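## Task

Find the red mint tin on a desk and place it inside the tote near the door so no part of it sticks out past the rim. The robot must not tip over or finish leaning, or the task fails. It only counts if the tin stays put without the robot supporting it at the end.

## Robot and tools

Robot: a simulated Hello Robot Stretch 4, a single-arm mobile manipulator about 1.6 m tall. It has an omni-wheel base (rim within 0.23 m of the base origin), a lift sliding on a mast, a telescoping arm that reaches forward, a three-joint wrist (yaw, pitch, roll) and a two-finger gripper. Loose objects may occasionally get nudged by something else in the scene.

Frames: the base frame sits on the floor under the base centre, x ahead, y to the left, z up. hand_pose is reported in it, for a point between the open fingertips; with all wrist joints at 0 its axes line up with the base's. The printed hand position may be a little off. The odometry frame is where the base frame was when the scene began; base_odometry heading runs -3.142 to 3.142, positive leftward, and counts wheel slip as motion.

execute_actions(actions, cameras): actions is a list holding one action or nothing (empty just reports state and images). An action contains "base", "joints", or both, optionally with "pace" and "contact_limits"; or only {"end_of_arm": "enable_torque"}, which re-powers wrist or gripper motors that cut out. All motions in an action start at once.
- base: exactly one relative move from where the base last measured itself: {"translate_m": d} straight ahead (+) or back, -2 to 2 m; {"strafe_m": d} sideways, left +, -2 to 2 m; {"rotate_rad": d} in place, counter-clockwise +, -3.2 to 3.2 rad.
- joints: absolute targets keyed by name: lift_m 0 to 1.2 m; arm_m 0 to 0.55 m; wrist_yaw_rad -1.134 to 4.276 (0 ahead, + left, 3.14 tucked back, over 3.4 may hit the arm); wrist_pitch_rad -1.117 to 4.259 (0 level, 1.57 pointing down); wrist_roll_rad -1.117 to 4.259 (0 fingers level, + clockwise seen from behind); gripper_m -0.038 to 0.141 m fingertip gap (negative means fingers pressing each other). Out-of-range joint targets are clipped and reported; any other bad value or unknown key rejects the call with no motion. Joints you omit may still be driving toward earlier targets.
- pace: "slow", "default", "fast", "max" (base up to 0.1/0.3/0.4/0.6 m/s and 1/2/3/4 rad/s; slower when the lift is above 0.2 m).
- contact_limits: {"arm_m": x}, 0 to 0.75, default 0.5; lower stops the arm on gentler contact.
- cameras: list from head_camera, head_left_camera, head_right_camera, wrist_camera, all; omitted/null/["all"] gives every camera, [] none. The pictures line lists image order.
A sensible opening is lift_m 0.4 with wrist_yaw_rad 0 together to unfold the wrist.

wait(seconds): 0 to 10 s, no new command; returns the same state and images.
zoom_image(camera, region): enlarges [x0, y0, x1, y1] pixels (top-left origin, at most 504x504) of that camera's latest full image.
read_manual(section): only licence texts; no motion.
finished_scene(scene): ends the current scene (give its number) once the last command has settled; irreversible, reports success and the next task. Replying with no tool call ends everything.

Cameras: head_camera looks forward and down from the mast top (turn the base to look around); head_left_camera and head_right_camera are steeper fisheyes showing base and arm; wrist_camera looks along the fingers, tips near the bottom.

Result lines: joint_positions; base_status and joint_status ("done"; "off_target", may still push; "contact_stop_at_<key>", part goes slack and holds where it stopped; "limit_stop_at_<name>"; "time_out"; "torque_fault"). on_its_own covers what you did not command; its "held at" is a target, not a position. lidar_m: 12 ranges in metres, 30-degree sectors starting straight ahead and going counter-clockwise (4th left, 7th rear, 10th right); "-" is nothing seen or closer than 0.25 m; table tops register; glass, thin legs and things behind may be missed. wrist_depth_mm: 7x7 grid of median depths, 100 to 2000 mm, read from top left. turned_by_wheels vs turned_by_imu differing by over ~0.1 rad signals a collision or slip. base_tilt in degrees (forward/right positive), with a fixed bias up to ~1.5. motor_effort in percent, bracket = peak; wheel_0..2 positive turns the base right; steady offsets at rest hint at a load or contact.

Gripping: command gripper_m below the object's width; smaller squeezes harder and pulls the object in. gripper_m reading and "done" do not prove a hold; a firm squeeze (target 0 or above) shows in the gripper effort. Fingertips stuck on a surface: raise the lift.

Avoid: tilts over 6 degrees (limit_stop_at_tilt freezes lift, arm and wheels); driving or turning with over 1 kg held and arm_m beyond 0.2, especially fast; pushing or pulling hard with the gripper high. limit_stop_at_own_body can occur with pitch below -0.2 and roll below -0.4 or above 4; move away from the body. Wrist torque faults happen when the gripper is jammed or holds over ~2 kg level; send enable_torque. Don't drop, slam or shove objects; lower them into the tote and release fully so nothing rests on the robot.

Each tool is called after "Emit:" by a JSON object that holds its "fn" and its "kwargs", one argument or row to a line.

## Session

Emit:
{"fn": "execute_actions", "kwargs": {
  "actions": []
}}

Scene clock: 0.00 s.
base_odometry: x=+0.000 y=+0.000 heading=+0.000 (m, m, rad; odometry frame)
turned_by_wheels: +0.000 (rad since the last result)
turned_by_imu: +0.000 (rad since the last result)
base_tilt: forward=-0.1 right=-0.4 (deg)
lidar_m: 1.03 0.93 0.97 1.23 1.76 1.18 0.81 0.72 0.76 0.96 1.14 1.19
base_status: not commanded
joint_positions: lift_m=+0.267 arm_m=-0.001 wrist_yaw_rad=+3.106 wrist_pitch_rad=+0.001 wrist_roll_rad=+0.017 gripper_m=+0.057
joint_status: not commanded
motor_effort: lift_m=+21 arm_m=+0 wrist_yaw_rad=+0 wrist_pitch_rad=-6 wrist_roll_rad=+0 gripper_m=-4 wheel_0=+0 wheel_1=+1 wheel_2=-1 (%)
hand_pose: x=-0.1150 y=+0.0976 z=+0.4451 quat_wxyz=(+0.018, +0.000, +0.009, +1.000) (m; base frame)
wrist_depth_mm: - 144 991 1118 1397 - 1863 / - 141 278 1138 1366 - 1921 / - 117 146 1098 1336 - 1921 / - 124 170 1098 1308 - 1863 / 139 139 917 1060 1308 - 1921 / 220 798 878 1078 206 1661 1618 / 217 788 854 1008 1060 1008 1138
pictures: head_camera, head_left_camera, head_right_camera, wrist_camera
Images, in order (width x height): head_camera 420x560, head_left_camera 420x672, head_right_camera 420x672, wrist_camera 616x392.

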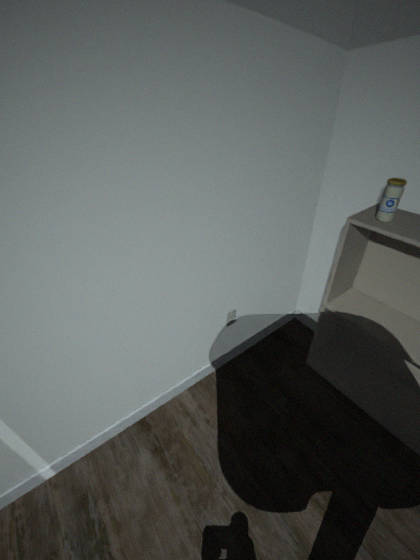

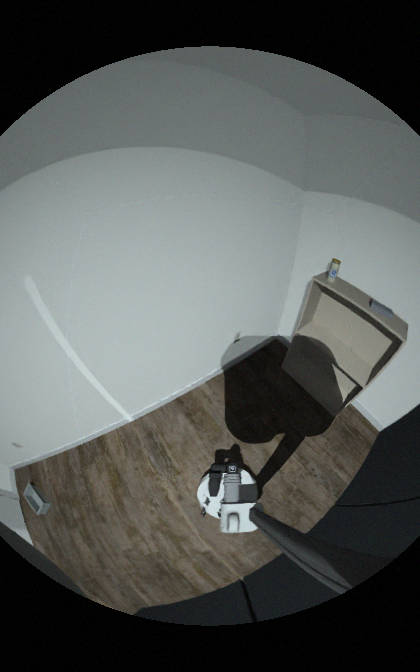

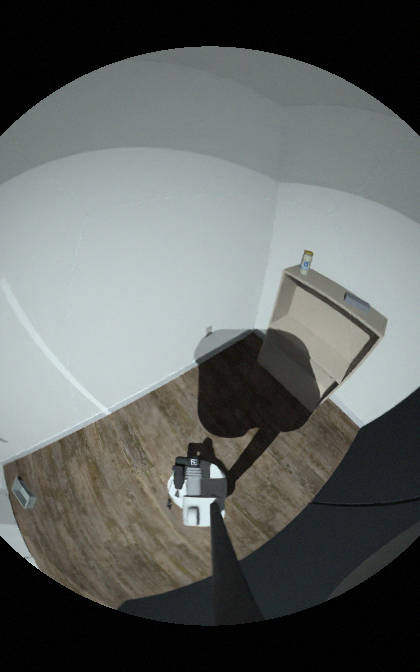

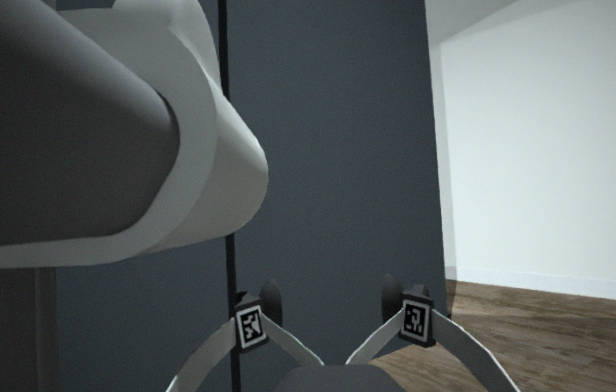

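Emit:
{"fn": "execute_actions", "kwargs": {
  "actions": [
    {"base":{"rotate_rad":-0.9},"joints":{"lift_m":0.9,"wrist_yaw_rad":0}}
  ],
  "cameras": ["head_camera","head_left_camera"]
}}

Scene clock: 3.53 s.
base_odometry: x=+0.000 y=+0.000 heading=-0.900 (m, m, rad; odometry frame)
turned_by_wheels: -0.900 (rad since the last result)
turned_by_imu: -0.908 (rad since the last result)
base_tilt: forward=+0.2 right=-0.4 (deg)
lidar_m: 1.14 1.22 0.99 0.93 1.00 1.40 1.82 1.01 0.76 0.73 0.79 1.11
base_status: done
joint_positions: lift_m=+0.900 arm_m=-0.001 wrist_yaw_rad=+0.000 wrist_pitch_rad=+0.001 wrist_roll_rad=+0.017 gripper_m=+0.057
joint_status: all done
motor_effort: lift_m=+27(26) arm_m=+0(0) wrist_yaw_rad=-2(4) wrist_pitch_rad=-6(6) wrist_roll_rad=+0(0) gripper_m=-2(3) wheel_0=+1(7) wheel_1=+2(8) wheel_2=+3(8) (%)
hand_pose: x=+0.4588 y=-0.0873 z=+1.0776 quat_wxyz=(+1.000, +0.009, +0.000, +0.000) (m; base frame)
wrist_depth_mm: 1308 1336 1281 1255 1229 1205 1060 / 1281 1336 1308 1281 1229 1205 1060 / 1255 1308 1281 1229 1229 1182 1078 / 1229 1308 1281 1229 1182 1182 1060 / 1229 1182 1205 1182 1182 1182 1098 / 1205 1160 1229 1205 206 1160 1138 / 1182 1138 1182 1182 1160 1160 1138
pictures: head_camera, head_left_camera
Images, in order (width x height): head_camera 420x560, head_left_camera 420x672.

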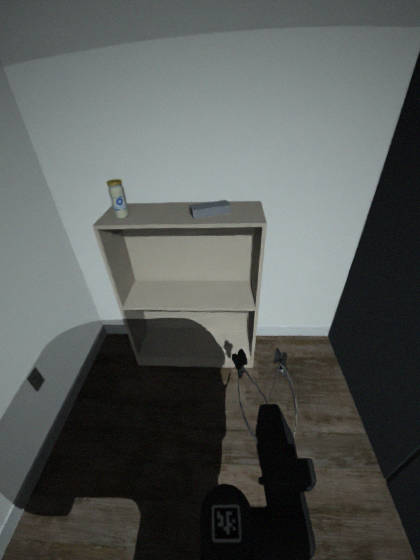

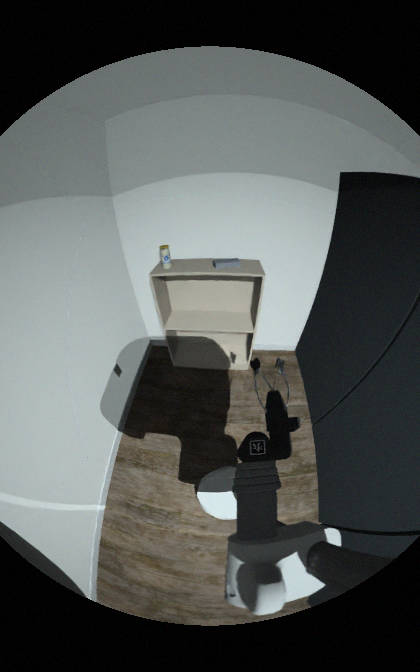

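Not a desk. Look around.

Emit:
{"fn": "execute_actions", "kwargs": {
  "actions": [
    {"base":{"rotate_rad":-2.3}}
  ],
  "cameras": ["head_camera","head_left_camera"]
}}

Scene clock: 6.17 s.
base_odometry: x=+0.000 y=+0.000 heading=+3.084 (m, m, rad; odometry frame)
turned_by_wheels: -2.300 (rad since the last result)
turned_by_imu: -2.321 (rad since the last result)
base_tilt: forward=+0.1 right=-0.4 (deg)
lidar_m: 0.79 0.74 0.72 0.96 1.17 1.18 1.05 0.92 0.97 1.18 1.75 1.27
base_status: done
joint_positions: lift_m=+0.900 arm_m=-0.001 wrist_yaw_rad=+0.000 wrist_pitch_rad=+0.001 wrist_roll_rad=+0.017 gripper_m=+0.057
joint_status: not commanded
motor_effort: lift_m=+25(26) arm_m=+0(1) wrist_yaw_rad=+0(2) wrist_pitch_rad=-5(6) wrist_roll_rad=+0(1) gripper_m=-4(1) wheel_0=+0(7) wheel_1=+0(8) wheel_2=+1(8) (%)
hand_pose: x=+0.4587 y=-0.0874 z=+1.0777 quat_wxyz=(+1.000, +0.009, +0.000, +0.000) (m; base frame)
wrist_depth_mm: 517 585 676 798 960 - 1661 / 517 580 668 788 946 1863 1708 / 508 574 668 768 946 1921 1708 / 508 569 661 778 931 1863 1708 / 500 569 647 750 917 1808 1756 / 500 559 627 750 205 1808 1661 / 496 554 615 699 891 1042 1708
pictures: head_camera, head_left_camera
Images, in order (width x height): head_camera 420x560, head_left_camera 420x672.

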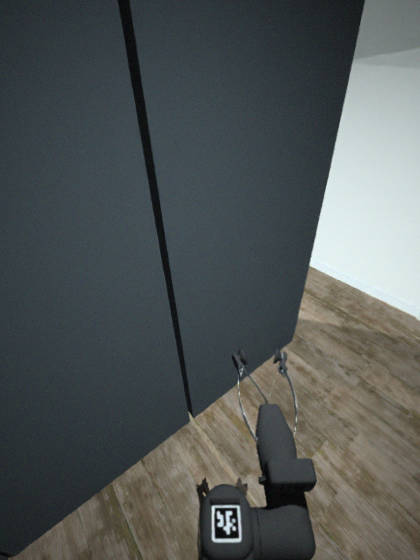

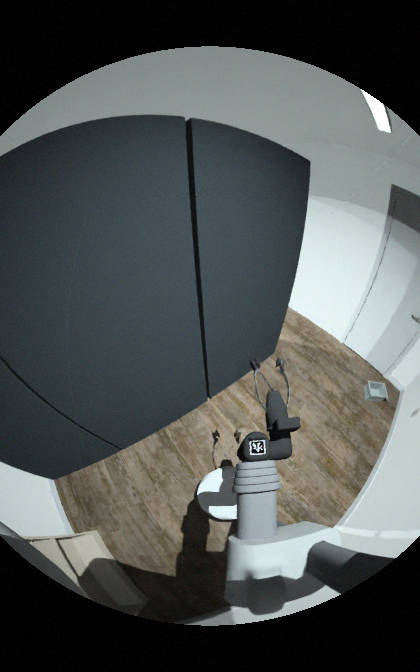

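Emit:
{"fn": "execute_actions", "kwargs": {
  "actions": [
    {"base":{"rotate_rad":-0.9}}
  ],
  "cameras": ["head_camera","head_left_camera"]
}}

Scene clock: 7.97 s.
base_odometry: x=+0.000 y=+0.000 heading=+2.184 (m, m, rad; odometry frame)
turned_by_wheels: -0.900 (rad since the last result)
turned_by_imu: -0.908 (rad since the last result)
base_tilt: forward=+0.0 right=-0.5 (deg)
lidar_m: 1.75 1.03 0.77 0.74 0.76 1.07 1.16 1.22 0.97 0.92 0.99 1.36
base_status: done
joint_positions: lift_m=+0.900 arm_m=-0.001 wrist_yaw_rad=+0.000 wrist_pitch_rad=+0.001 wrist_roll_rad=+0.017 gripper_m=+0.057
joint_status: not commanded
motor_effort: lift_m=+25(25) arm_m=+0(0) wrist_yaw_rad=-1(1) wrist_pitch_rad=-6(5) wrist_roll_rad=-1(0) gripper_m=-5(3) wheel_0=+0(7) wheel_1=+1(6) wheel_2=+2(7) (%)
hand_pose: x=+0.4587 y=-0.0874 z=+1.0777 quat_wxyz=(+1.000, +0.009, +0.000, +0.000) (m; base frame)
wrist_depth_mm: 1078 - - - - 1921 1281 / 1098 - - - - 1921 1281 / 1078 - - - - 1921 1308 / 1060 - - - - 1921 1308 / 1042 - - - 1921 1863 1281 / 1042 - - 1921 206 1921 1336 / 1025 - - 1983 1921 1756 1366
pictures: head_camera, head_left_camera
Images, in order (width x height): head_camera 420x560, head_left_camera 420x672.

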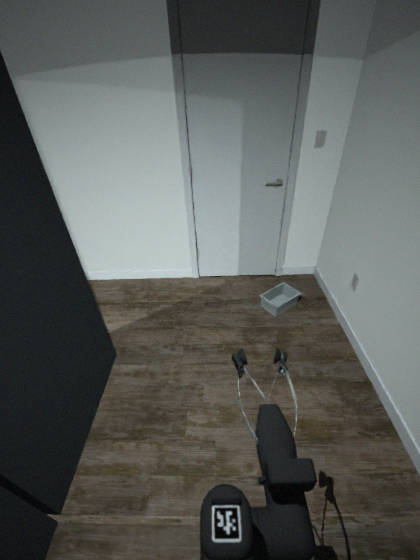

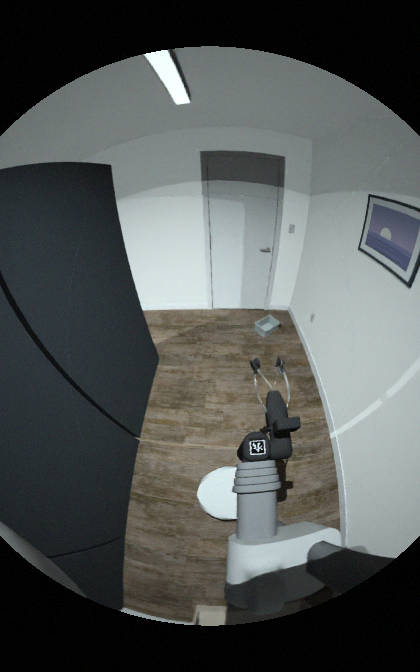

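Emit:
{"fn": "execute_actions", "kwargs": {
  "actions": [
    {"base":{"translate_m":1.4}}
  ],
  "cameras": []
}}

Emit:
{"fn": "execute_actions", "kwargs": {
  "actions": [
    {"base":{"rotate_rad":1.4}}
  ],
  "cameras": ["head_camera","head_left_camera"]
}}

Scene clock: 14.73 s.
base_odometry: x=-0.806 y=+1.145 heading=+2.184 (m, m, rad; odometry frame)
turned_by_wheels: +0.000 (rad since the last result)
turned_by_imu: -0.004 (rad since the last result)
base_tilt: forward=+0.0 right=-0.3 (deg)
lidar_m: 0.83 0.91 1.25 0.73 0.76 1.03 2.58 1.41 0.98 0.95 0.56 0.55
base_status: done
joint_positions: lift_m=+0.900 arm_m=-0.001 wrist_yaw_rad=+0.000 wrist_pitch_rad=+0.001 wrist_roll_rad=+0.017 gripper_m=+0.057
joint_status: not commanded
motor_effort: lift_m=+25(25) arm_m=-1(1) wrist_yaw_rad=-1(1) wrist_pitch_rad=-5(5) wrist_roll_rad=+0(0) gripper_m=-5(6) wheel_0=+0(6) wheel_1=+2(7) wheel_2=+1(11) (%)
hand_pose: x=+0.4587 y=-0.0874 z=+1.0777 quat_wxyz=(+1.000, +0.009, +0.000, +0.000) (m; base frame)
wrist_depth_mm: 691 676 647 640 627 627 615 / 676 668 640 634 621 621 609 / 676 668 634 627 621 615 609 / 676 661 634 621 615 609 603 / 661 661 627 621 615 603 597 / 661 654 627 615 206 597 591 / 661 647 615 609 603 591 591
pictures: none
No camera images: the call's "cameras" was empty. Leave "cameras" out to get every camera's image.

Scene clock: 16.73 s.
base_odometry: x=-0.806 y=+1.145 heading=-2.700 (m, m, rad; odometry frame)
turned_by_wheels: +1.399 (rad since the last result)
turned_by_imu: +1.412 (rad since the last result)
base_tilt: forward=+0.0 right=-0.6 (deg)
lidar_m: 0.93 0.73 0.90 1.83 1.72 1.07 0.93 0.51 0.54 0.81 0.84 1.06
base_status: done
joint_positions: lift_m=+0.900 arm_m=-0.001 wrist_yaw_rad=+0.000 wrist_pitch_rad=+0.001 wrist_roll_rad=+0.017 gripper_m=+0.057
joint_status: not commanded
motor_effort: lift_m=+25(25) arm_m=-1(1) wrist_yaw_rad=-1(1) wrist_pitch_rad=-6(6) wrist_roll_rad=-1(1) gripper_m=-6(2) wheel_0=-2(7) wheel_1=-4(7) wheel_2=-3(9) (%)
hand_pose: x=+0.4588 y=-0.0874 z=+1.0777 quat_wxyz=(+1.000, +0.009, +0.000, +0.000) (m; base frame)
wrist_depth_mm: 508 585 - - 1863 1160 878 / 500 585 - - 1921 1160 878 / 496 580 - - - 1205 878 / 496 564 - - - 1229 904 / 492 554 - - - 1229 917 / 488 539 - - 206 1160 917 / 484 530 842 - 1756 1138 917
pictures: head_camera, head_left_camera
Images, in order (width x height): head_camera 420x560, head_left_camera 420x672.

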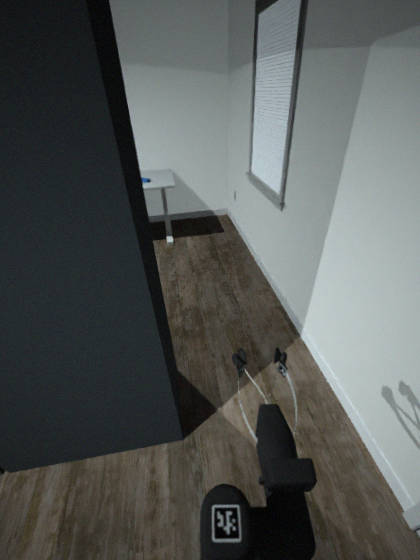

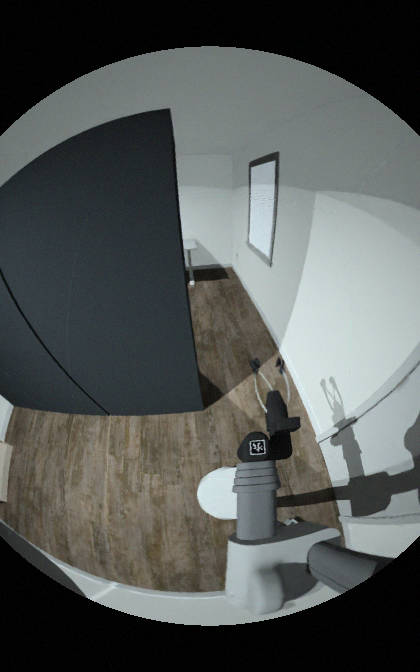

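Emit:
{"fn": "execute_actions", "kwargs": {
  "actions": [
    {"base":{"rotate_rad":-0.15}}
  ],
  "cameras": []
}}

Emit:
{"fn": "execute_actions", "kwargs": {
  "actions": [
    {"base":{"translate_m":0.5}}
  ],
  "cameras": ["head_camera","head_left_camera"]
}}

Scene clock: 17.87 s.
base_odometry: x=-0.806 y=+1.145 heading=-2.850 (m, m, rad; odometry frame)
turned_by_wheels: -0.150 (rad since the last result)
turned_by_imu: -0.151 (rad since the last result)
base_tilt: forward=-0.2 right=-0.4 (deg)
lidar_m: 1.58 0.73 0.82 1.36 2.18 1.16 0.96 0.93 0.53 0.83 0.83 0.97
base_status: done
joint_positions: lift_m=+0.900 arm_m=-0.001 wrist_yaw_rad=+0.000 wrist_pitch_rad=+0.001 wrist_roll_rad=+0.017 gripper_m=+0.057
joint_status: not commanded
motor_effort: lift_m=+25(25) arm_m=+0(1) wrist_yaw_rad=-1(2) wrist_pitch_rad=-6(6) wrist_roll_rad=+0(0) gripper_m=-5(2) wheel_0=+0(6) wheel_1=+1(6) wheel_2=+0(6) (%)
hand_pose: x=+0.4588 y=-0.0874 z=+1.0777 quat_wxyz=(+1.000, +0.009, +0.000, +0.000) (m; base frame)
wrist_depth_mm: 559 - - - 1366 946 732 / 554 - - - 1397 960 741 / 554 - - - 1397 960 750 / 544 - - - 1430 946 759 / 535 - - - 1464 960 750 / 530 - - - 206 931 759 / 517 - - - 1281 891 759
pictures: none
No camera images: the call's "cameras" was empty. Leave "cameras" out to get every camera's image.

Scene clock: 21.03 s.
base_odometry: x=-1.285 y=+1.001 heading=-2.849 (m, m, rad; odometry frame)
turned_by_wheels: +0.000 (rad since the last result)
turned_by_imu: -0.001 (rad since the last result)
base_tilt: forward=-0.1 right=-0.4 (deg)
lidar_m: 1.31 0.52 0.37 0.51 2.75 1.74 1.43 1.06 0.85 0.69 0.68 0.81
base_status: done
joint_positions: lift_m=+0.900 arm_m=-0.001 wrist_yaw_rad=+0.000 wrist_pitch_rad=+0.001 wrist_roll_rad=+0.017 gripper_m=+0.057
joint_status: not commanded
motor_effort: lift_m=+25(25) arm_m=-1(1) wrist_yaw_rad=-1(1) wrist_pitch_rad=-6(5) wrist_roll_rad=-1(0) gripper_m=-6(5) wheel_0=+1(6) wheel_1=+2(5) wheel_2=+0(10) (%)
hand_pose: x=+0.4588 y=-0.0874 z=+1.0777 quat_wxyz=(+1.000, +0.009, +0.000, +0.000) (m; base frame)
wrist_depth_mm: - - - 1921 1060 732 574 / - - - 1863 1078 741 580 / - - - - 1078 741 585 / - - - - 1098 750 591 / - - - - 1118 768 591 / - - - 1863 206 732 597 / - - - 1708 991 699 597
pictures: head_camera, head_left_camera
Images, in order (width x height): head_camera 420x560, head_left_camera 420x672.

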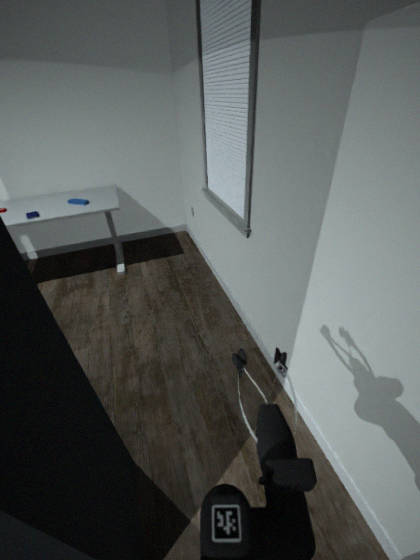

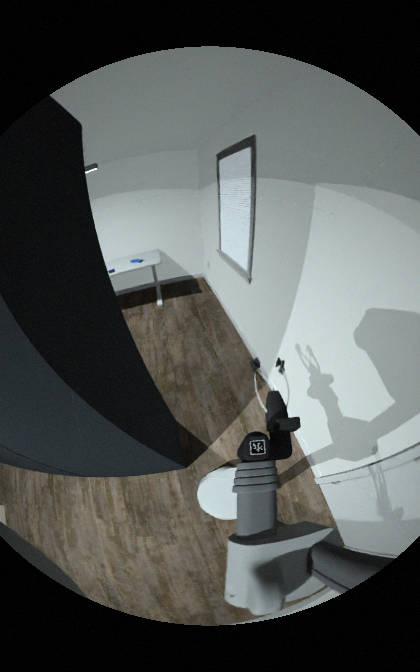

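Emit:
{"fn": "execute_actions", "kwargs": {
  "actions": [
    {"base":{"rotate_rad":0.25}}
  ],
  "cameras": []
}}

Emit:
{"fn": "execute_actions", "kwargs": {
  "actions": [
    {"base":{"translate_m":0.6}}
  ],
  "cameras": ["head_camera"]
}}

Scene clock: 22.27 s.
base_odometry: x=-1.285 y=+1.001 heading=-2.600 (m, m, rad; odometry frame)
turned_by_wheels: +0.250 (rad since the last result)
turned_by_imu: +0.252 (rad since the last result)
base_tilt: forward=-0.2 right=-0.4 (deg)
lidar_m: 2.15 0.34 0.35 0.81 2.24 1.52 1.05 0.88 0.71 0.69 0.69 0.95
base_status: done
joint_positions: lift_m=+0.900 arm_m=-0.001 wrist_yaw_rad=+0.000 wrist_pitch_rad=+0.001 wrist_roll_rad=+0.017 gripper_m=+0.057
joint_status: not commanded
motor_effort: lift_m=+25(25) arm_m=-1(1) wrist_yaw_rad=-2(1) wrist_pitch_rad=-6(5) wrist_roll_rad=+0(1) gripper_m=-4(3) wheel_0=-2(6) wheel_1=-3(7) wheel_2=-2(7) (%)
hand_pose: x=+0.4588 y=-0.0874 z=+1.0777 quat_wxyz=(+1.000, +0.009, +0.000, +0.000) (m; base frame)
wrist_depth_mm: 500 - - - - 1118 798 / - - - - - 1138 809 / - - - - - 1160 820 / 488 - - - - 1182 831 / 480 - - - - 1205 842 / 473 - - - 206 1138 842 / 466 - - - 1921 1060 842
pictures: none
No camera images: the call's "cameras" was empty. Leave "cameras" out to get every camera's image.

Scene clock: 25.77 s.
base_odometry: x=-1.799 y=+0.691 heading=-2.600 (m, m, rad; odometry frame)
turned_by_wheels: +0.000 (rad since the last result)
turned_by_imu: -0.002 (rad since the last result)
base_tilt: forward=+0.0 right=-0.5 (deg)
lidar_m: 1.90 1.94 0.28 0.25 0.26 0.36 1.42 1.02 0.72 0.63 0.67 0.89
base_status: done
joint_positions: lift_m=+0.900 arm_m=-0.001 wrist_yaw_rad=+0.000 wrist_pitch_rad=+0.001 wrist_roll_rad=+0.017 gripper_m=+0.057
joint_status: not commanded
motor_effort: lift_m=+25(25) arm_m=-1(1) wrist_yaw_rad=-1(2) wrist_pitch_rad=-5(6) wrist_roll_rad=-1(0) gripper_m=-3(6) wheel_0=+0(7) wheel_1=+1(7) wheel_2=-2(12) (%)
hand_pose: x=+0.4588 y=-0.0874 z=+1.0777 quat_wxyz=(+1.000, +0.009, +0.000, +0.000) (m; base frame)
wrist_depth_mm: - - - - 1921 1025 723 / - - - - 1921 1042 741 / - - - - - 1060 750 / - - - - - 1078 759 / - - - - - 1098 759 / - - 1863 - 206 1025 778 / - - 1921 - 1756 991 768
pictures: head_camera
Images, in order (width x height): head_camera 420x560.

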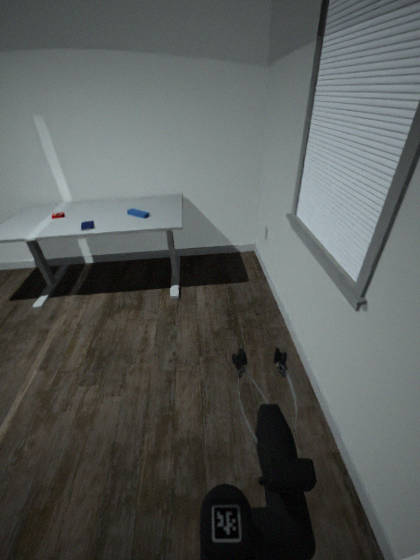

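Tight on the left; strafe right a bit, then proceed.

Emit:
{"fn": "execute_actions", "kwargs": {
  "actions": [
    {"base":{"strafe_m":-0.15}}
  ],
  "cameras": []
}}

Emit:
{"fn": "execute_actions", "kwargs": {
  "actions": [
    {"base":{"translate_m":0.9}}
  ],
  "cameras": []
}}

Emit:
{"fn": "execute_actions", "kwargs": {
  "actions": [
    {"base":{"rotate_rad":0.75}}
  ],
  "cameras": ["head_camera"]
}}

Scene clock: 27.67 s.
base_odometry: x=-1.876 y=+0.820 heading=-2.600 (m, m, rad; odometry frame)
turned_by_wheels: +0.000 (rad since the last result)
turned_by_imu: -0.001 (rad since the last result)
base_tilt: forward=-0.1 right=-0.5 (deg)
lidar_m: 1.50 1.95 0.46 0.38 0.41 2.15 1.42 0.81 0.55 0.50 0.49 0.66
base_status: done
joint_positions: lift_m=+0.900 arm_m=-0.001 wrist_yaw_rad=+0.000 wrist_pitch_rad=+0.001 wrist_roll_rad=+0.017 gripper_m=+0.057
joint_status: not commanded
motor_effort: lift_m=+25(25) arm_m=-1(0) wrist_yaw_rad=-2(1) wrist_pitch_rad=-6(5) wrist_roll_rad=+0(0) gripper_m=-5(8) wheel_0=+0(8) wheel_1=-1(10) wheel_2=+0(2) (%)
hand_pose: x=+0.4588 y=-0.0874 z=+1.0777 quat_wxyz=(+1.000, +0.009, +0.000, +0.000) (m; base frame)
wrist_depth_mm: - - - - 1366 759 544 / - - - - 1430 778 554 / - - - - 1464 778 564 / - - - - 1464 788 569 / - - - - 1576 809 574 / - - 1808 - 206 759 580 / - - 1921 - 1281 654 580
pictures: none
No camera images: the call's "cameras" was empty. Leave "cameras" out to get every camera's image.

Scene clock: 32.17 s.
base_odometry: x=-2.647 y=+0.356 heading=-2.600 (m, m, rad; odometry frame)
turned_by_wheels: +0.000 (rad since the last result)
turned_by_imu: -0.003 (rad since the last result)
base_tilt: forward=+0.1 right=-0.4 (deg)
lidar_m: 1.35 1.10 1.36 2.48 1.11 0.89 2.31 0.72 0.45 0.38 0.39 0.53
base_status: done
joint_positions: lift_m=+0.900 arm_m=-0.001 wrist_yaw_rad=+0.000 wrist_pitch_rad=+0.001 wrist_roll_rad=+0.017 gripper_m=+0.057
joint_status: not commanded
motor_effort: lift_m=+25(25) arm_m=-1(1) wrist_yaw_rad=-1(1) wrist_pitch_rad=-6(6) wrist_roll_rad=+0(1) gripper_m=-4(3) wheel_0=+1(3) wheel_1=+3(6) wheel_2=-2(11) (%)
hand_pose: x=+0.4588 y=-0.0874 z=+1.0777 quat_wxyz=(+1.000, +0.009, +0.000, +0.000) (m; base frame)
wrist_depth_mm: 1618 1576 1618 1618 1160 603 442 / 1576 1576 1576 1618 1182 609 455 / 1537 1576 1618 1618 1229 627 459 / 1537 1576 1537 1576 1255 634 462 / 1537 1576 1576 1576 1281 683 469 / 1537 1537 1537 1537 206 615 469 / 1025 1098 1499 1537 1060 574 469
pictures: none
No camera images: the call's "cameras" was empty. Leave "cameras" out to get every camera's image.

Scene clock: 33.70 s.
base_odometry: x=-2.647 y=+0.356 heading=-1.850 (m, m, rad; odometry frame)
turned_by_wheels: +0.750 (rad since the last result)
turned_by_imu: +0.757 (rad since the last result)
base_tilt: forward=+0.0 right=-0.4 (deg)
lidar_m: 1.15 1.78 1.91 0.93 0.88 1.20 0.57 0.43 0.38 0.43 0.69 1.08
base_status: done
joint_positions: lift_m=+0.900 arm_m=-0.001 wrist_yaw_rad=+0.000 wrist_pitch_rad=+0.001 wrist_roll_rad=+0.017 gripper_m=+0.057
joint_status: not commanded
motor_effort: lift_m=+25(25) arm_m=+0(1) wrist_yaw_rad=-1(1) wrist_pitch_rad=-6(5) wrist_roll_rad=+0(0) gripper_m=-4(3) wheel_0=+0(5) wheel_1=-1(6) wheel_2=-3(8) (%)
hand_pose: x=+0.4588 y=-0.0874 z=+1.0777 quat_wxyz=(+1.000, +0.009, +0.000, +0.000) (m; base frame)
wrist_depth_mm: - - - - 1708 1430 1281 / - - - - 1708 1464 1255 / - - - - 1708 1464 1255 / - - - - 1708 1430 1281 / - - - - 1708 1430 1281 / - - 1618 1537 206 1397 1255 / - - 1808 1118 878 842 1281
pictures: head_camera
Images, in order (width x height): head_camera 420x560.

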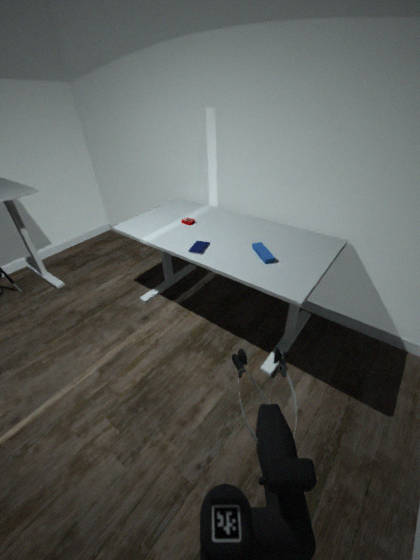

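Emit:
{"fn": "execute_actions", "kwargs": {
  "actions": [
    {"base":{"rotate_rad":-0.62}}
  ],
  "cameras": []
}}

Emit:
{"fn": "execute_actions", "kwargs": {
  "actions": [
    {"base":{"strafe_m":1.0}}
  ],
  "cameras": ["head_camera"]
}}

Scene clock: 35.53 s.
base_odometry: x=-2.647 y=+0.356 heading=-2.470 (m, m, rad; odometry frame)
turned_by_wheels: -0.620 (rad since the last result)
turned_by_imu: -0.625 (rad since the last result)
base_tilt: forward=-0.1 right=-0.6 (deg)
lidar_m: 1.08 1.08 1.54 2.46 0.98 0.88 1.50 0.60 0.45 0.39 0.40 0.62
base_status: done
joint_positions: lift_m=+0.900 arm_m=-0.001 wrist_yaw_rad=+0.000 wrist_pitch_rad=+0.001 wrist_roll_rad=+0.017 gripper_m=+0.057
joint_status: not commanded
motor_effort: lift_m=+25(24) arm_m=-1(1) wrist_yaw_rad=-1(2) wrist_pitch_rad=-5(5) wrist_roll_rad=-1(1) gripper_m=-4(6) wheel_0=+1(7) wheel_1=+3(8) wheel_2=+2(8) (%)
hand_pose: x=+0.4588 y=-0.0874 z=+1.0777 quat_wxyz=(+1.000, +0.009, +0.000, +0.000) (m; base frame)
wrist_depth_mm: 1708 1708 1661 1618 1576 891 564 / 1708 1661 1618 1576 1576 904 574 / 1708 1661 1618 1618 1537 946 585 / 1708 1661 1618 1576 1537 976 621 / 1708 1661 1576 1576 1537 976 627 / 1661 1618 1430 1576 206 917 634 / 1060 1025 1078 1537 1499 854 647
pictures: none
No camera images: the call's "cameras" was empty. Leave "cameras" out to get every camera's image.

Scene clock: 40.20 s.
base_odometry: x=-2.024 y=-0.427 heading=-2.469 (m, m, rad; odometry frame)
turned_by_wheels: +0.000 (rad since the last result)
turned_by_imu: +0.002 (rad since the last result)
base_tilt: forward=+0.0 right=-0.3 (deg)
lidar_m: 1.08 1.13 1.54 1.47 0.91 0.68 0.65 0.69 1.47 1.39 1.48 1.09
base_status: done
joint_positions: lift_m=+0.900 arm_m=-0.001 wrist_yaw_rad=+0.000 wrist_pitch_rad=+0.001 wrist_roll_rad=+0.017 gripper_m=+0.057
joint_status: not commanded
motor_effort: lift_m=+25(25) arm_m=-1(1) wrist_yaw_rad=-1(1) wrist_pitch_rad=-5(7) wrist_roll_rad=-1(0) gripper_m=-4(5) wheel_0=+1(8) wheel_1=+1(10) wheel_2=+0(1) (%)
hand_pose: x=+0.4588 y=-0.0874 z=+1.0777 quat_wxyz=(+1.000, +0.009, +0.000, +0.000) (m; base frame)
wrist_depth_mm: 1808 1708 1708 1661 1618 1618 1537 / 1756 1708 1708 1708 1618 1537 1537 / 1756 1756 1661 1618 1618 1576 1537 / 1756 1708 1618 1618 1576 1537 1499 / 1708 1708 1661 1618 1576 1537 1499 / 1756 1661 1430 1537 206 1397 1499 / 1397 1008 854 960 866 831 931
pictures: head_camera
Images, in order (width x height): head_camera 420x560.

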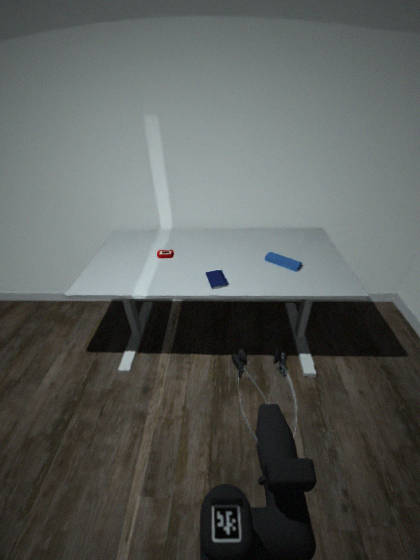

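Emit:
{"fn": "execute_actions", "kwargs": {
  "actions": [
    {"base":{"strafe_m":0.28}}
  ],
  "cameras": []
}}

Emit:
{"fn": "execute_actions", "kwargs": {
  "actions": [
    {"base":{"translate_m":0.75},"joints":{"wrist_pitch_rad":1.57,"gripper_m":0.13,"lift_m":1.1}}
  ],
  "cameras": ["head_camera","wrist_camera"]
}}

Scene clock: 42.73 s.
base_odometry: x=-1.850 y=-0.646 heading=-2.469 (m, m, rad; odometry frame)
turned_by_wheels: +0.000 (rad since the last result)
turned_by_imu: +0.000 (rad since the last result)
base_tilt: forward=+0.0 right=-0.4 (deg)
lidar_m: 1.08 1.12 1.25 1.22 0.88 0.67 0.62 0.69 1.01 1.68 1.77 1.14
base_status: done
joint_positions: lift_m=+0.900 arm_m=-0.001 wrist_yaw_rad=+0.000 wrist_pitch_rad=+0.001 wrist_roll_rad=+0.017 gripper_m=+0.057
joint_status: not commanded
motor_effort: lift_m=+25(24) arm_m=-1(1) wrist_yaw_rad=-1(1) wrist_pitch_rad=-6(5) wrist_roll_rad=+0(0) gripper_m=-8(4) wheel_0=+2(7) wheel_1=+0(10) wheel_2=+0(1) (%)
hand_pose: x=+0.4588 y=-0.0874 z=+1.0777 quat_wxyz=(+1.000, +0.009, +0.000, +0.000) (m; base frame)
wrist_depth_mm: 1808 1756 1708 1708 1618 1618 1537 / 1863 1708 1756 1618 1618 1576 1537 / 1756 1756 1661 1618 1576 1576 1537 / 1808 1756 1708 1661 1576 1537 1537 / 1756 1661 1661 1661 1576 1537 1499 / 1708 1708 1464 1499 206 1430 1308 / 1756 1182 878 976 866 831 904
pictures: none
No camera images: the call's "cameras" was empty. Leave "cameras" out to get every camera's image.

Scene clock: 46.70 s.
base_odometry: x=-2.437 y=-1.113 heading=-2.469 (m, m, rad; odometry frame)
turned_by_wheels: +0.000 (rad since the last result)
turned_by_imu: -0.002 (rad since the last result)
base_tilt: forward=-0.1 right=-0.5 (deg)
lidar_m: 0.35 0.40 0.55 1.20 1.27 1.44 1.38 1.46 1.78 1.71 0.47 0.37
base_status: done
joint_positions: lift_m=+1.100 arm_m=-0.001 wrist_yaw_rad=+0.000 wrist_pitch_rad=+1.570 wrist_roll_rad=+0.017 gripper_m=+0.130
joint_status: all done
motor_effort: lift_m=+26(27) arm_m=-1(1) wrist_yaw_rad=-1(1) wrist_pitch_rad=+1(1) wrist_roll_rad=+0(0) gripper_m=-1(3) wheel_0=+1(7) wheel_1=+3(7) wheel_2=-1(10) (%)
hand_pose: x=+0.1705 y=-0.0874 z=+0.9893 quat_wxyz=(+0.707, +0.006, +0.707, -0.006) (m; base frame)
wrist_depth_mm: 517 512 504 496 492 477 480 / 517 508 500 496 488 480 480 / 1255 1229 1205 1205 1205 1160 1160 / 1229 1229 1205 1182 1182 1182 1138 / 1205 1255 1205 976 1160 1160 1138 / 1205 1205 217 960 1160 202 1138 / 1205 1205 1160 683 1138 1138 1138
pictures: head_camera, wrist_camera
Images, in order (width x height): head_camera 420x560, wrist_camera 616x392.

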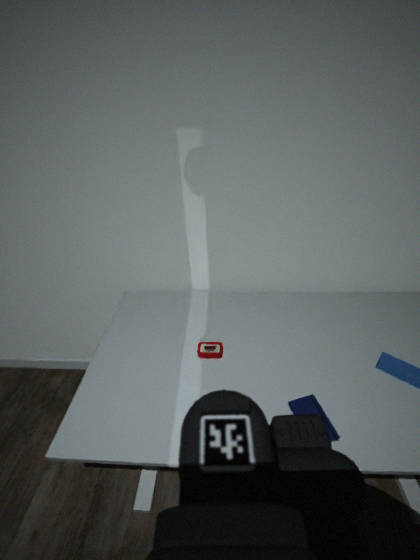

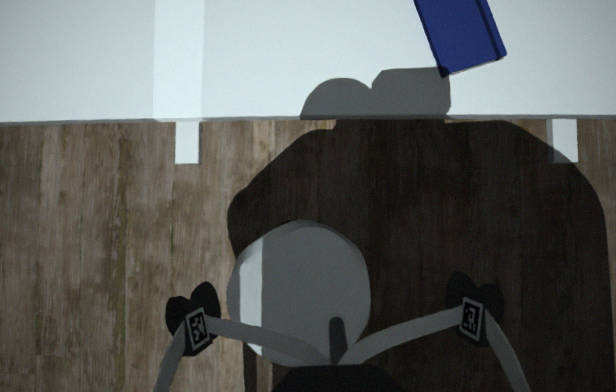

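Emit:
{"fn": "execute_actions", "kwargs": {
  "actions": [
    {"base":{"strafe_m":0.09},"joints":{"arm_m":0.45}}
  ],
  "cameras": ["wrist_camera"]
}}

Scene clock: 49.30 s.
base_odometry: x=-2.381 y=-1.183 heading=-2.469 (m, m, rad; odometry frame)
turned_by_wheels: +0.000 (rad since the last result)
turned_by_imu: +0.000 (rad since the last result)
base_tilt: forward=+0.2 right=-0.4 (deg)
lidar_m: 0.33 0.37 0.55 1.10 1.16 1.40 1.37 1.50 1.86 1.78 0.48 0.34
base_status: done
joint_positions: lift_m=+1.100 arm_m=+0.449 wrist_yaw_rad=+0.000 wrist_pitch_rad=+1.570 wrist_roll_rad=+0.017 gripper_m=+0.130
joint_status: all done
motor_effort: lift_m=+26(26) arm_m=+6(5) wrist_yaw_rad=-1(1) wrist_pitch_rad=+2(3) wrist_roll_rad=+0(0) gripper_m=-1(0) wheel_0=+0(7) wheel_1=+2(9) wheel_2=+0(0) (%)
hand_pose: x=+0.6201 y=-0.0874 z=+0.9893 quat_wxyz=(+0.707, +0.006, +0.707, -0.006) (m; base frame)
wrist_depth_mm: 517 508 504 500 492 484 480 / 512 508 500 492 488 480 477 / 508 500 500 473 484 480 477 / 508 500 488 484 477 473 469 / 496 496 488 484 477 473 466 / 496 492 217 480 473 203 452 / 492 484 480 473 469 466 445
pictures: wrist_camera
Images, in order (width x height): wrist_camera 616x392.

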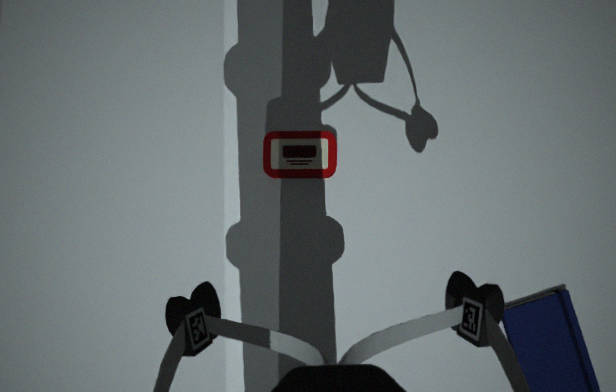

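Emit:
{"fn": "execute_actions", "kwargs": {
  "actions": [
    {"base":{"translate_m":0.05},"joints":{"arm_m":0.505,"wrist_roll_rad":1.57,"lift_m":0.92}}
  ],
  "cameras": ["wrist_camera"]
}}

Scene clock: 51.40 s.
base_odometry: x=-2.420 y=-1.214 heading=-2.469 (m, m, rad; odometry frame)
turned_by_wheels: +0.000 (rad since the last result)
turned_by_imu: +0.000 (rad since the last result)
base_tilt: forward=+0.1 right=-0.4 (deg)
lidar_m: 0.29 0.30 0.44 1.10 1.14 1.49 1.43 1.55 1.87 1.08 0.44 0.29
base_status: done
joint_positions: lift_m=+0.920 arm_m=+0.504 wrist_yaw_rad=+0.000 wrist_pitch_rad=+1.570 wrist_roll_rad=+1.570 gripper_m=+0.130
joint_status: all done
motor_effort: lift_m=+15(27) arm_m=+6(10) wrist_yaw_rad=-2(2) wrist_pitch_rad=+1(1) wrist_roll_rad=+0(3) gripper_m=+0(1) wheel_0=+1(6) wheel_1=+3(6) wheel_2=-2(11) (%)
hand_pose: x=+0.6750 y=-0.0874 z=+0.8102 quat_wxyz=(+0.500, +0.500, +0.500, -0.500) (m; base frame)
wrist_depth_mm: 327 322 320 317 314 309 306 / 325 322 317 312 309 307 304 / 322 320 314 310 307 304 301 / 319 317 312 309 304 301 298 / 317 312 310 306 303 301 298 / 314 310 216 283 300 202 294 / 310 307 306 281 297 294 291
pictures: wrist_camera
Images, in order (width x height): wrist_camera 616x392.

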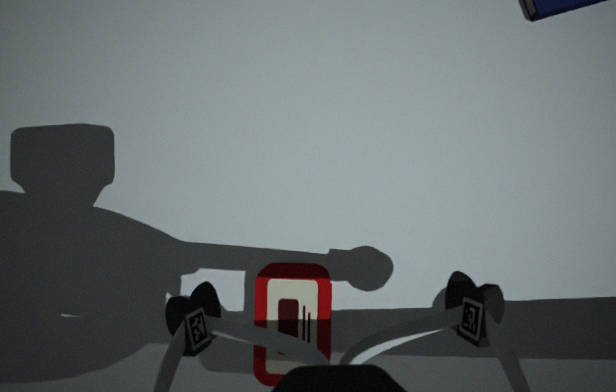

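Emit:
{"fn": "execute_actions", "kwargs": {
  "actions": [
    {"joints":{"lift_m":0.858},"pace":"slow"}
  ],
  "cameras": []
}}

Emit:
{"fn": "execute_actions", "kwargs": {
  "actions": [
    {"joints":{"gripper_m":0.02}}
  ],
  "cameras": ["wrist_camera"]
}}

Scene clock: 52.97 s.
base_odometry: x=-2.420 y=-1.214 heading=-2.469 (m, m, rad; odometry frame)
turned_by_wheels: +0.000 (rad since the last result)
turned_by_imu: +0.000 (rad since the last result)
base_tilt: forward=+0.0 right=-0.5 (deg)
lidar_m: 0.30 0.33 0.48 1.09 1.16 1.47 1.43 1.53 1.87 1.07 0.43 0.32
base_status: not commanded
joint_positions: lift_m=+0.858 arm_m=+0.504 wrist_yaw_rad=+0.000 wrist_pitch_rad=+1.570 wrist_roll_rad=+1.570 gripper_m=+0.130
joint_status: all done
motor_effort: lift_m=+15(14) arm_m=+6(6) wrist_yaw_rad=-2(1) wrist_pitch_rad=+1(1) wrist_roll_rad=+0(1) gripper_m=+0(1) wheel_0=+1(1) wheel_1=+3(3) wheel_2=-1(2) (%)
hand_pose: x=+0.6750 y=-0.0874 z=+0.7482 quat_wxyz=(+0.500, +0.500, +0.500, -0.500) (m; base frame)
wrist_depth_mm: 260 258 256 253 250 247 245 / 259 256 254 251 248 246 244 / 257 255 252 248 246 244 241 / 255 253 250 247 245 242 240 / 254 251 247 245 242 241 237 / 251 248 217 222 240 202 236 / 250 247 243 220 237 236 234
pictures: none
No camera images: the call's "cameras" was empty. Leave "cameras" out to get every camera's image.

Scene clock: 54.97 s.
base_odometry: x=-2.420 y=-1.214 heading=-2.469 (m, m, rad; odometry frame)
turned_by_wheels: +0.000 (rad since the last result)
turned_by_imu: +0.000 (rad since the last result)
base_tilt: forward=-0.1 right=-0.4 (deg)
lidar_m: 0.30 0.33 0.45 1.09 1.17 1.50 1.44 1.56 1.87 1.10 0.43 0.31
base_status: not commanded
joint_positions: lift_m=+0.858 arm_m=+0.504 wrist_yaw_rad=+0.000 wrist_pitch_rad=+1.570 wrist_roll_rad=+1.570 gripper_m=+0.021
joint_status: all done
motor_effort: lift_m=+15(15) arm_m=+6(6) wrist_yaw_rad=-1(1) wrist_pitch_rad=+1(1) wrist_roll_rad=+1(1) gripper_m=-28(26) wheel_0=+1(1) wheel_1=+3(3) wheel_2=-2(2) (%)
hand_pose: x=+0.6750 y=-0.0874 z=+0.7482 quat_wxyz=(+0.500, +0.500, +0.500, -0.500) (m; base frame)
wrist_depth_mm: 262 258 256 254 250 247 245 / 258 257 253 250 248 246 244 / 257 254 252 249 246 243 241 / 255 253 250 247 245 241 239 / 253 250 248 245 242 240 237 / 251 249 245 214 202 238 236 / 249 246 242 214 237 235 234
pictures: wrist_camera
Images, in order (width x height): wrist_camera 616x392.

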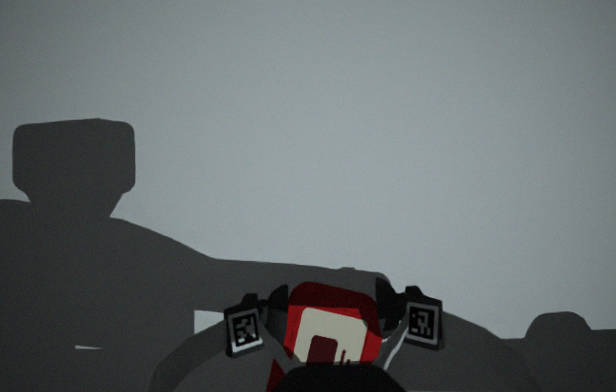

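Gripped (effort -28). Lift and retract.

Emit:
{"fn": "execute_actions", "kwargs": {
  "actions": [
    {"joints":{"lift_m":1.0}}
  ],
  "cameras": []
}}

Emit:
{"fn": "execute_actions", "kwargs": {
  "actions": [
    {"base":{"translate_m":-0.8},"joints":{"arm_m":0.0}}
  ],
  "cameras": ["wrist_camera","head_camera"]
}}

Scene clock: 56.73 s.
base_odometry: x=-2.420 y=-1.214 heading=-2.469 (m, m, rad; odometry frame)
turned_by_wheels: +0.000 (rad since the last result)
turned_by_imu: +0.000 (rad since the last result)
base_tilt: forward=+0.0 right=-0.4 (deg)
lidar_m: 0.28 0.33 0.48 1.09 1.18 1.50 1.43 1.57 1.86 1.04 0.45 0.31
base_status: not commanded
joint_positions: lift_m=+0.999 arm_m=+0.504 wrist_yaw_rad=+0.000 wrist_pitch_rad=+1.570 wrist_roll_rad=+1.570 gripper_m=+0.021
joint_status: all done
motor_effort: lift_m=+27(30) arm_m=+6(6) wrist_yaw_rad=+0(1) wrist_pitch_rad=+1(1) wrist_roll_rad=+1(0) gripper_m=-28(30) wheel_0=+1(1) wheel_1=+3(3) wheel_2=-2(2) (%)
hand_pose: x=+0.6750 y=-0.0874 z=+0.8892 quat_wxyz=(+0.500, +0.500, +0.500, -0.500) (m; base frame)
wrist_depth_mm: 410 407 402 394 392 384 373 / 407 402 397 392 389 387 379 / 402 399 394 392 387 382 379 / 402 397 392 387 382 379 377 / 397 394 387 384 379 377 373 / 392 389 387 214 202 373 370 / 389 387 379 214 373 370 368
pictures: none
No camera images: the call's "cameras" was empty. Leave "cameras" out to get every camera's image.

Scene clock: 60.90 s.
base_odometry: x=-1.794 y=-0.716 heading=-2.469 (m, m, rad; odometry frame)
turned_by_wheels: +0.000 (rad since the last result)
turned_by_imu: +0.002 (rad since the last result)
base_tilt: forward=+0.0 right=-0.4 (deg)
lidar_m: 1.09 1.16 1.18 1.12 0.90 0.62 0.64 0.69 1.01 1.76 1.54 1.14
base_status: done
joint_positions: lift_m=+1.000 arm_m=+0.001 wrist_yaw_rad=+0.000 wrist_pitch_rad=+1.570 wrist_roll_rad=+1.570 gripper_m=+0.021
joint_status: all done
motor_effort: lift_m=+27(27) arm_m=-6(5) wrist_yaw_rad=+0(1) wrist_pitch_rad=+0(1) wrist_roll_rad=+1(1) gripper_m=-26(27) wheel_0=+0(5) wheel_1=-2(7) wheel_2=+1(10) (%)
hand_pose: x=+0.1721 y=-0.0874 z=+0.8892 quat_wxyz=(+0.500, +0.500, +0.500, -0.500) (m; base frame)
wrist_depth_mm: 1160 1160 1138 1118 1118 1098 1098 / 1160 1138 1118 1118 1098 1098 1078 / 1118 1138 1098 1098 1118 1078 1078 / 1138 1118 1098 1078 904 1060 1060 / 1118 1118 1098 1060 866 854 373 / 1118 1098 1098 214 202 1060 1042 / 1098 1098 1078 214 854 1060 1025
pictures: head_camera, wrist_camera
Images, in order (width x height): head_camera 420x560, wrist_camera 616x392.

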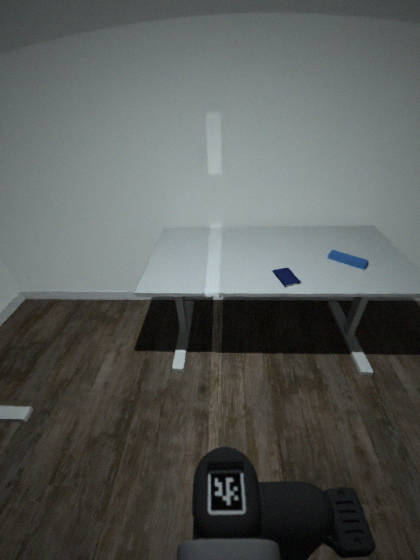

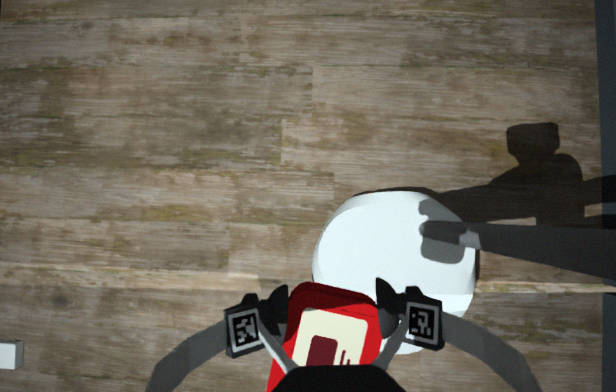

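Emit:
{"fn": "execute_actions", "kwargs": {
  "actions": [
    {"base":{"strafe_m":-1.4},"joints":{"lift_m":0.45}}
  ],
  "cameras": []
}}

Emit:
{"fn": "execute_actions", "kwargs": {
  "actions": [
    {"base":{"rotate_rad":3.14}}
  ],
  "cameras": ["head_camera"]
}}

Scene clock: 67.20 s.
base_odometry: x=-2.666 y=+0.379 heading=-2.469 (m, m, rad; odometry frame)
turned_by_wheels: +0.000 (rad since the last result)
turned_by_imu: -0.005 (rad since the last result)
base_tilt: forward=+0.0 right=-0.4 (deg)
lidar_m: 1.20 1.11 1.52 2.45 0.99 0.92 1.40 0.58 0.42 0.37 0.36 0.57
base_status: done
joint_positions: lift_m=+0.450 arm_m=+0.001 wrist_yaw_rad=+0.000 wrist_pitch_rad=+1.570 wrist_roll_rad=+1.570 gripper_m=+0.021
joint_status: all done
motor_effort: lift_m=+16(26) arm_m=-6(6) wrist_yaw_rad=+0(0) wrist_pitch_rad=+1(0) wrist_roll_rad=+0(1) gripper_m=-24(27) wheel_0=-1(7) wheel_1=+0(10) wheel_2=+0(2) (%)
hand_pose: x=+0.1722 y=-0.0874 z=+0.3401 quat_wxyz=(+0.500, +0.500, +0.500, -0.500) (m; base frame)
wrist_depth_mm: 554 539 535 535 525 521 535 / 585 580 574 564 564 554 549 / 580 580 569 564 554 549 544 / 580 569 564 554 349 340 336 / 569 564 559 554 340 336 332 / 564 559 554 213 202 332 330 / 559 559 544 214 332 330 327
pictures: none
No camera images: the call's "cameras" was empty. Leave "cameras" out to get every camera's image.

Scene clock: 70.07 s.
base_odometry: x=-2.666 y=+0.379 heading=+0.671 (m, m, rad; odometry frame)
turned_by_wheels: +3.140 (rad since the last result)
turned_by_imu: +3.169 (rad since the last result)
base_tilt: forward=+0.0 right=-0.4 (deg)
lidar_m: 1.50 0.58 0.41 0.35 0.39 0.55 1.27 1.10 1.54 2.53 1.01 0.88
base_status: done
joint_positions: lift_m=+0.450 arm_m=+0.001 wrist_yaw_rad=+0.000 wrist_pitch_rad=+1.570 wrist_roll_rad=+1.570 gripper_m=+0.021
joint_status: not commanded
motor_effort: lift_m=+17(17) arm_m=-6(6) wrist_yaw_rad=+0(0) wrist_pitch_rad=+1(0) wrist_roll_rad=+0(0) gripper_m=-27(27) wheel_0=-1(8) wheel_1=-2(6) wheel_2=-1(8) (%)
hand_pose: x=+0.1722 y=-0.0874 z=+0.3401 quat_wxyz=(+0.500, +0.500, +0.500, -0.500) (m; base frame)
wrist_depth_mm: 597 585 580 569 564 559 554 / 580 580 574 569 559 554 549 / 580 574 569 559 554 549 549 / 580 569 564 559 349 340 338 / 574 564 554 554 342 336 332 / 569 564 554 213 202 334 330 / 564 554 544 214 330 329 329
pictures: head_camera
Images, in order (width x height): head_camera 420x560.

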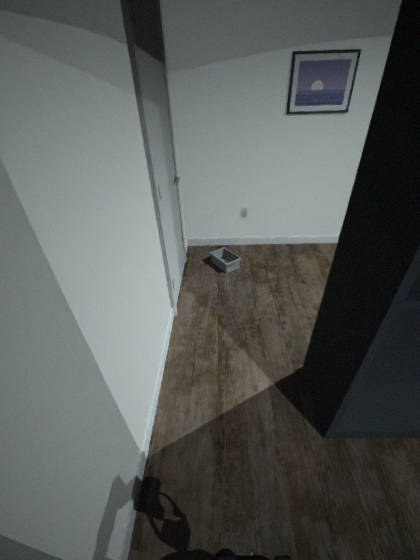

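Emit:
{"fn": "execute_actions", "kwargs": {
  "actions": [
    {"base":{"strafe_m":-0.08}}
  ],
  "cameras": []
}}

Emit:
{"fn": "execute_actions", "kwargs": {
  "actions": [
    {"base":{"translate_m":1.0}}
  ],
  "cameras": ["head_camera"]
}}

Scene clock: 71.57 s.
base_odometry: x=-2.617 y=+0.317 heading=+0.671 (m, m, rad; odometry frame)
turned_by_wheels: +0.000 (rad since the last result)
turned_by_imu: +0.000 (rad since the last result)
base_tilt: forward=-0.1 right=-0.6 (deg)
lidar_m: 1.77 0.70 0.51 0.43 0.47 0.65 1.05 1.09 1.55 2.45 0.98 0.83
base_status: done
joint_positions: lift_m=+0.450 arm_m=+0.001 wrist_yaw_rad=+0.000 wrist_pitch_rad=+1.570 wrist_roll_rad=+1.570 gripper_m=+0.021
joint_status: not commanded
motor_effort: lift_m=+17(17) arm_m=-6(6) wrist_yaw_rad=-1(0) wrist_pitch_rad=+0(1) wrist_roll_rad=+1(0) gripper_m=-27(28) wheel_0=-1(9) wheel_1=+0(9) wheel_2=+0(0) (%)
hand_pose: x=+0.1722 y=-0.0874 z=+0.3401 quat_wxyz=(+0.500, +0.500, +0.500, -0.500) (m; base frame)
wrist_depth_mm: 597 585 580 569 564 554 549 / 585 580 574 564 559 554 549 / 580 574 569 564 554 549 544 / 574 574 564 554 349 338 338 / 574 564 559 549 340 338 332 / 569 559 554 214 202 332 330 / 564 559 554 214 332 330 327
pictures: none
No camera images: the call's "cameras" was empty. Leave "cameras" out to get every camera's image.

Scene clock: 76.40 s.
base_odometry: x=-1.833 y=+0.938 heading=+0.671 (m, m, rad; odometry frame)
turned_by_wheels: +0.000 (rad since the last result)
turned_by_imu: -0.003 (rad since the last result)
base_tilt: forward=-0.2 right=-0.5 (deg)
lidar_m: 1.34 0.65 0.49 0.44 0.48 0.68 1.91 2.13 0.47 0.44 0.50 1.98
base_status: done
joint_positions: lift_m=+0.450 arm_m=+0.001 wrist_yaw_rad=+0.000 wrist_pitch_rad=+1.570 wrist_roll_rad=+1.570 gripper_m=+0.021
joint_status: not commanded
motor_effort: lift_m=+17(17) arm_m=-6(6) wrist_yaw_rad=-1(0) wrist_pitch_rad=+1(1) wrist_roll_rad=+0(0) gripper_m=-27(28) wheel_0=+2(6) wheel_1=+2(7) wheel_2=+0(10) (%)
hand_pose: x=+0.1722 y=-0.0874 z=+0.3401 quat_wxyz=(+0.500, +0.500, +0.500, -0.500) (m; base frame)
wrist_depth_mm: 591 580 580 574 559 559 554 / 585 574 580 569 559 559 549 / 580 574 564 559 554 549 544 / 574 574 564 559 349 340 336 / 574 564 559 554 342 336 332 / 569 564 554 213 202 332 330 / 564 554 549 215 330 329 327
pictures: head_camera
Images, in order (width x height): head_camera 420x560.

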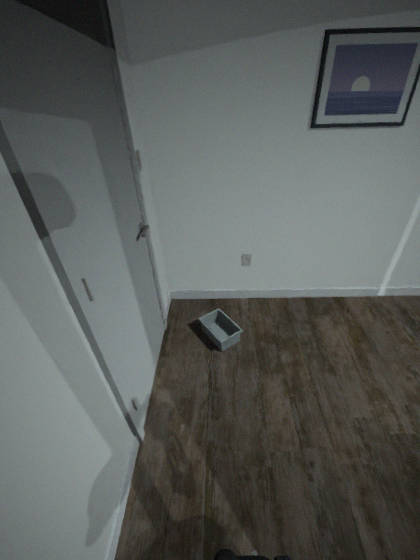

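Emit:
{"fn": "execute_actions", "kwargs": {
  "actions": [
    {"base":{"translate_m":0.9}}
  ],
  "cameras": ["head_camera","wrist_camera"]
}}

Scene clock: 80.97 s.
base_odometry: x=-1.129 y=+1.498 heading=+0.671 (m, m, rad; odometry frame)
turned_by_wheels: +0.000 (rad since the last result)
turned_by_imu: -0.002 (rad since the last result)
base_tilt: forward=-0.1 right=-0.5 (deg)
lidar_m: 0.45 0.59 0.43 0.42 0.43 0.66 1.89 0.85 1.03 2.96 1.40 0.53
base_status: done
joint_positions: lift_m=+0.450 arm_m=+0.001 wrist_yaw_rad=+0.000 wrist_pitch_rad=+1.570 wrist_roll_rad=+1.570 gripper_m=+0.021
joint_status: not commanded
motor_effort: lift_m=+17(17) arm_m=-6(6) wrist_yaw_rad=-1(0) wrist_pitch_rad=+2(2) wrist_roll_rad=+1(0) gripper_m=-27(27) wheel_0=+0(6) wheel_1=+3(5) wheel_2=+1(11) (%)
hand_pose: x=+0.1722 y=-0.0874 z=+0.3401 quat_wxyz=(+0.500, +0.500, +0.500, -0.500) (m; base frame)
wrist_depth_mm: 591 585 580 574 564 554 554 / 585 585 574 569 559 554 549 / 585 580 569 559 554 549 544 / 580 569 564 554 349 340 338 / 544 554 559 554 340 336 332 / 564 554 554 214 202 334 329 / 559 554 549 215 330 330 329
pictures: head_camera, wrist_camera
Images, in order (width x height): head_camera 420x560, wrist_camera 616x392.

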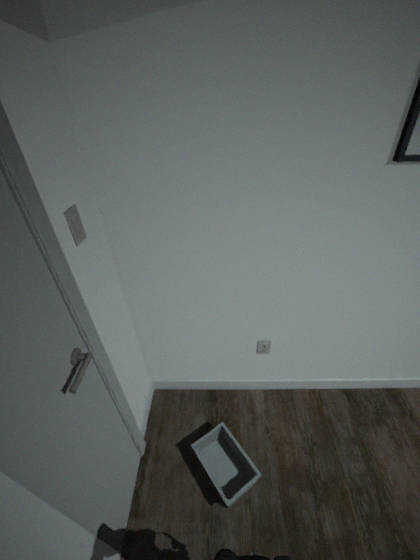

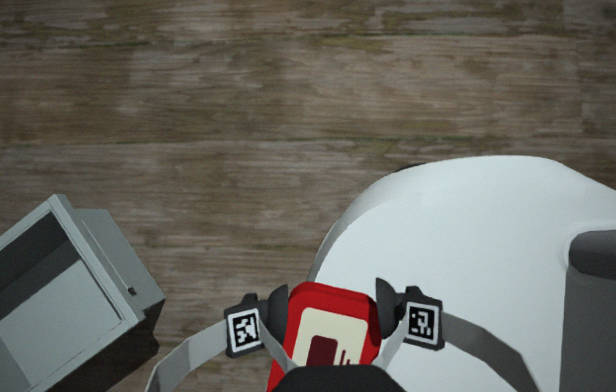

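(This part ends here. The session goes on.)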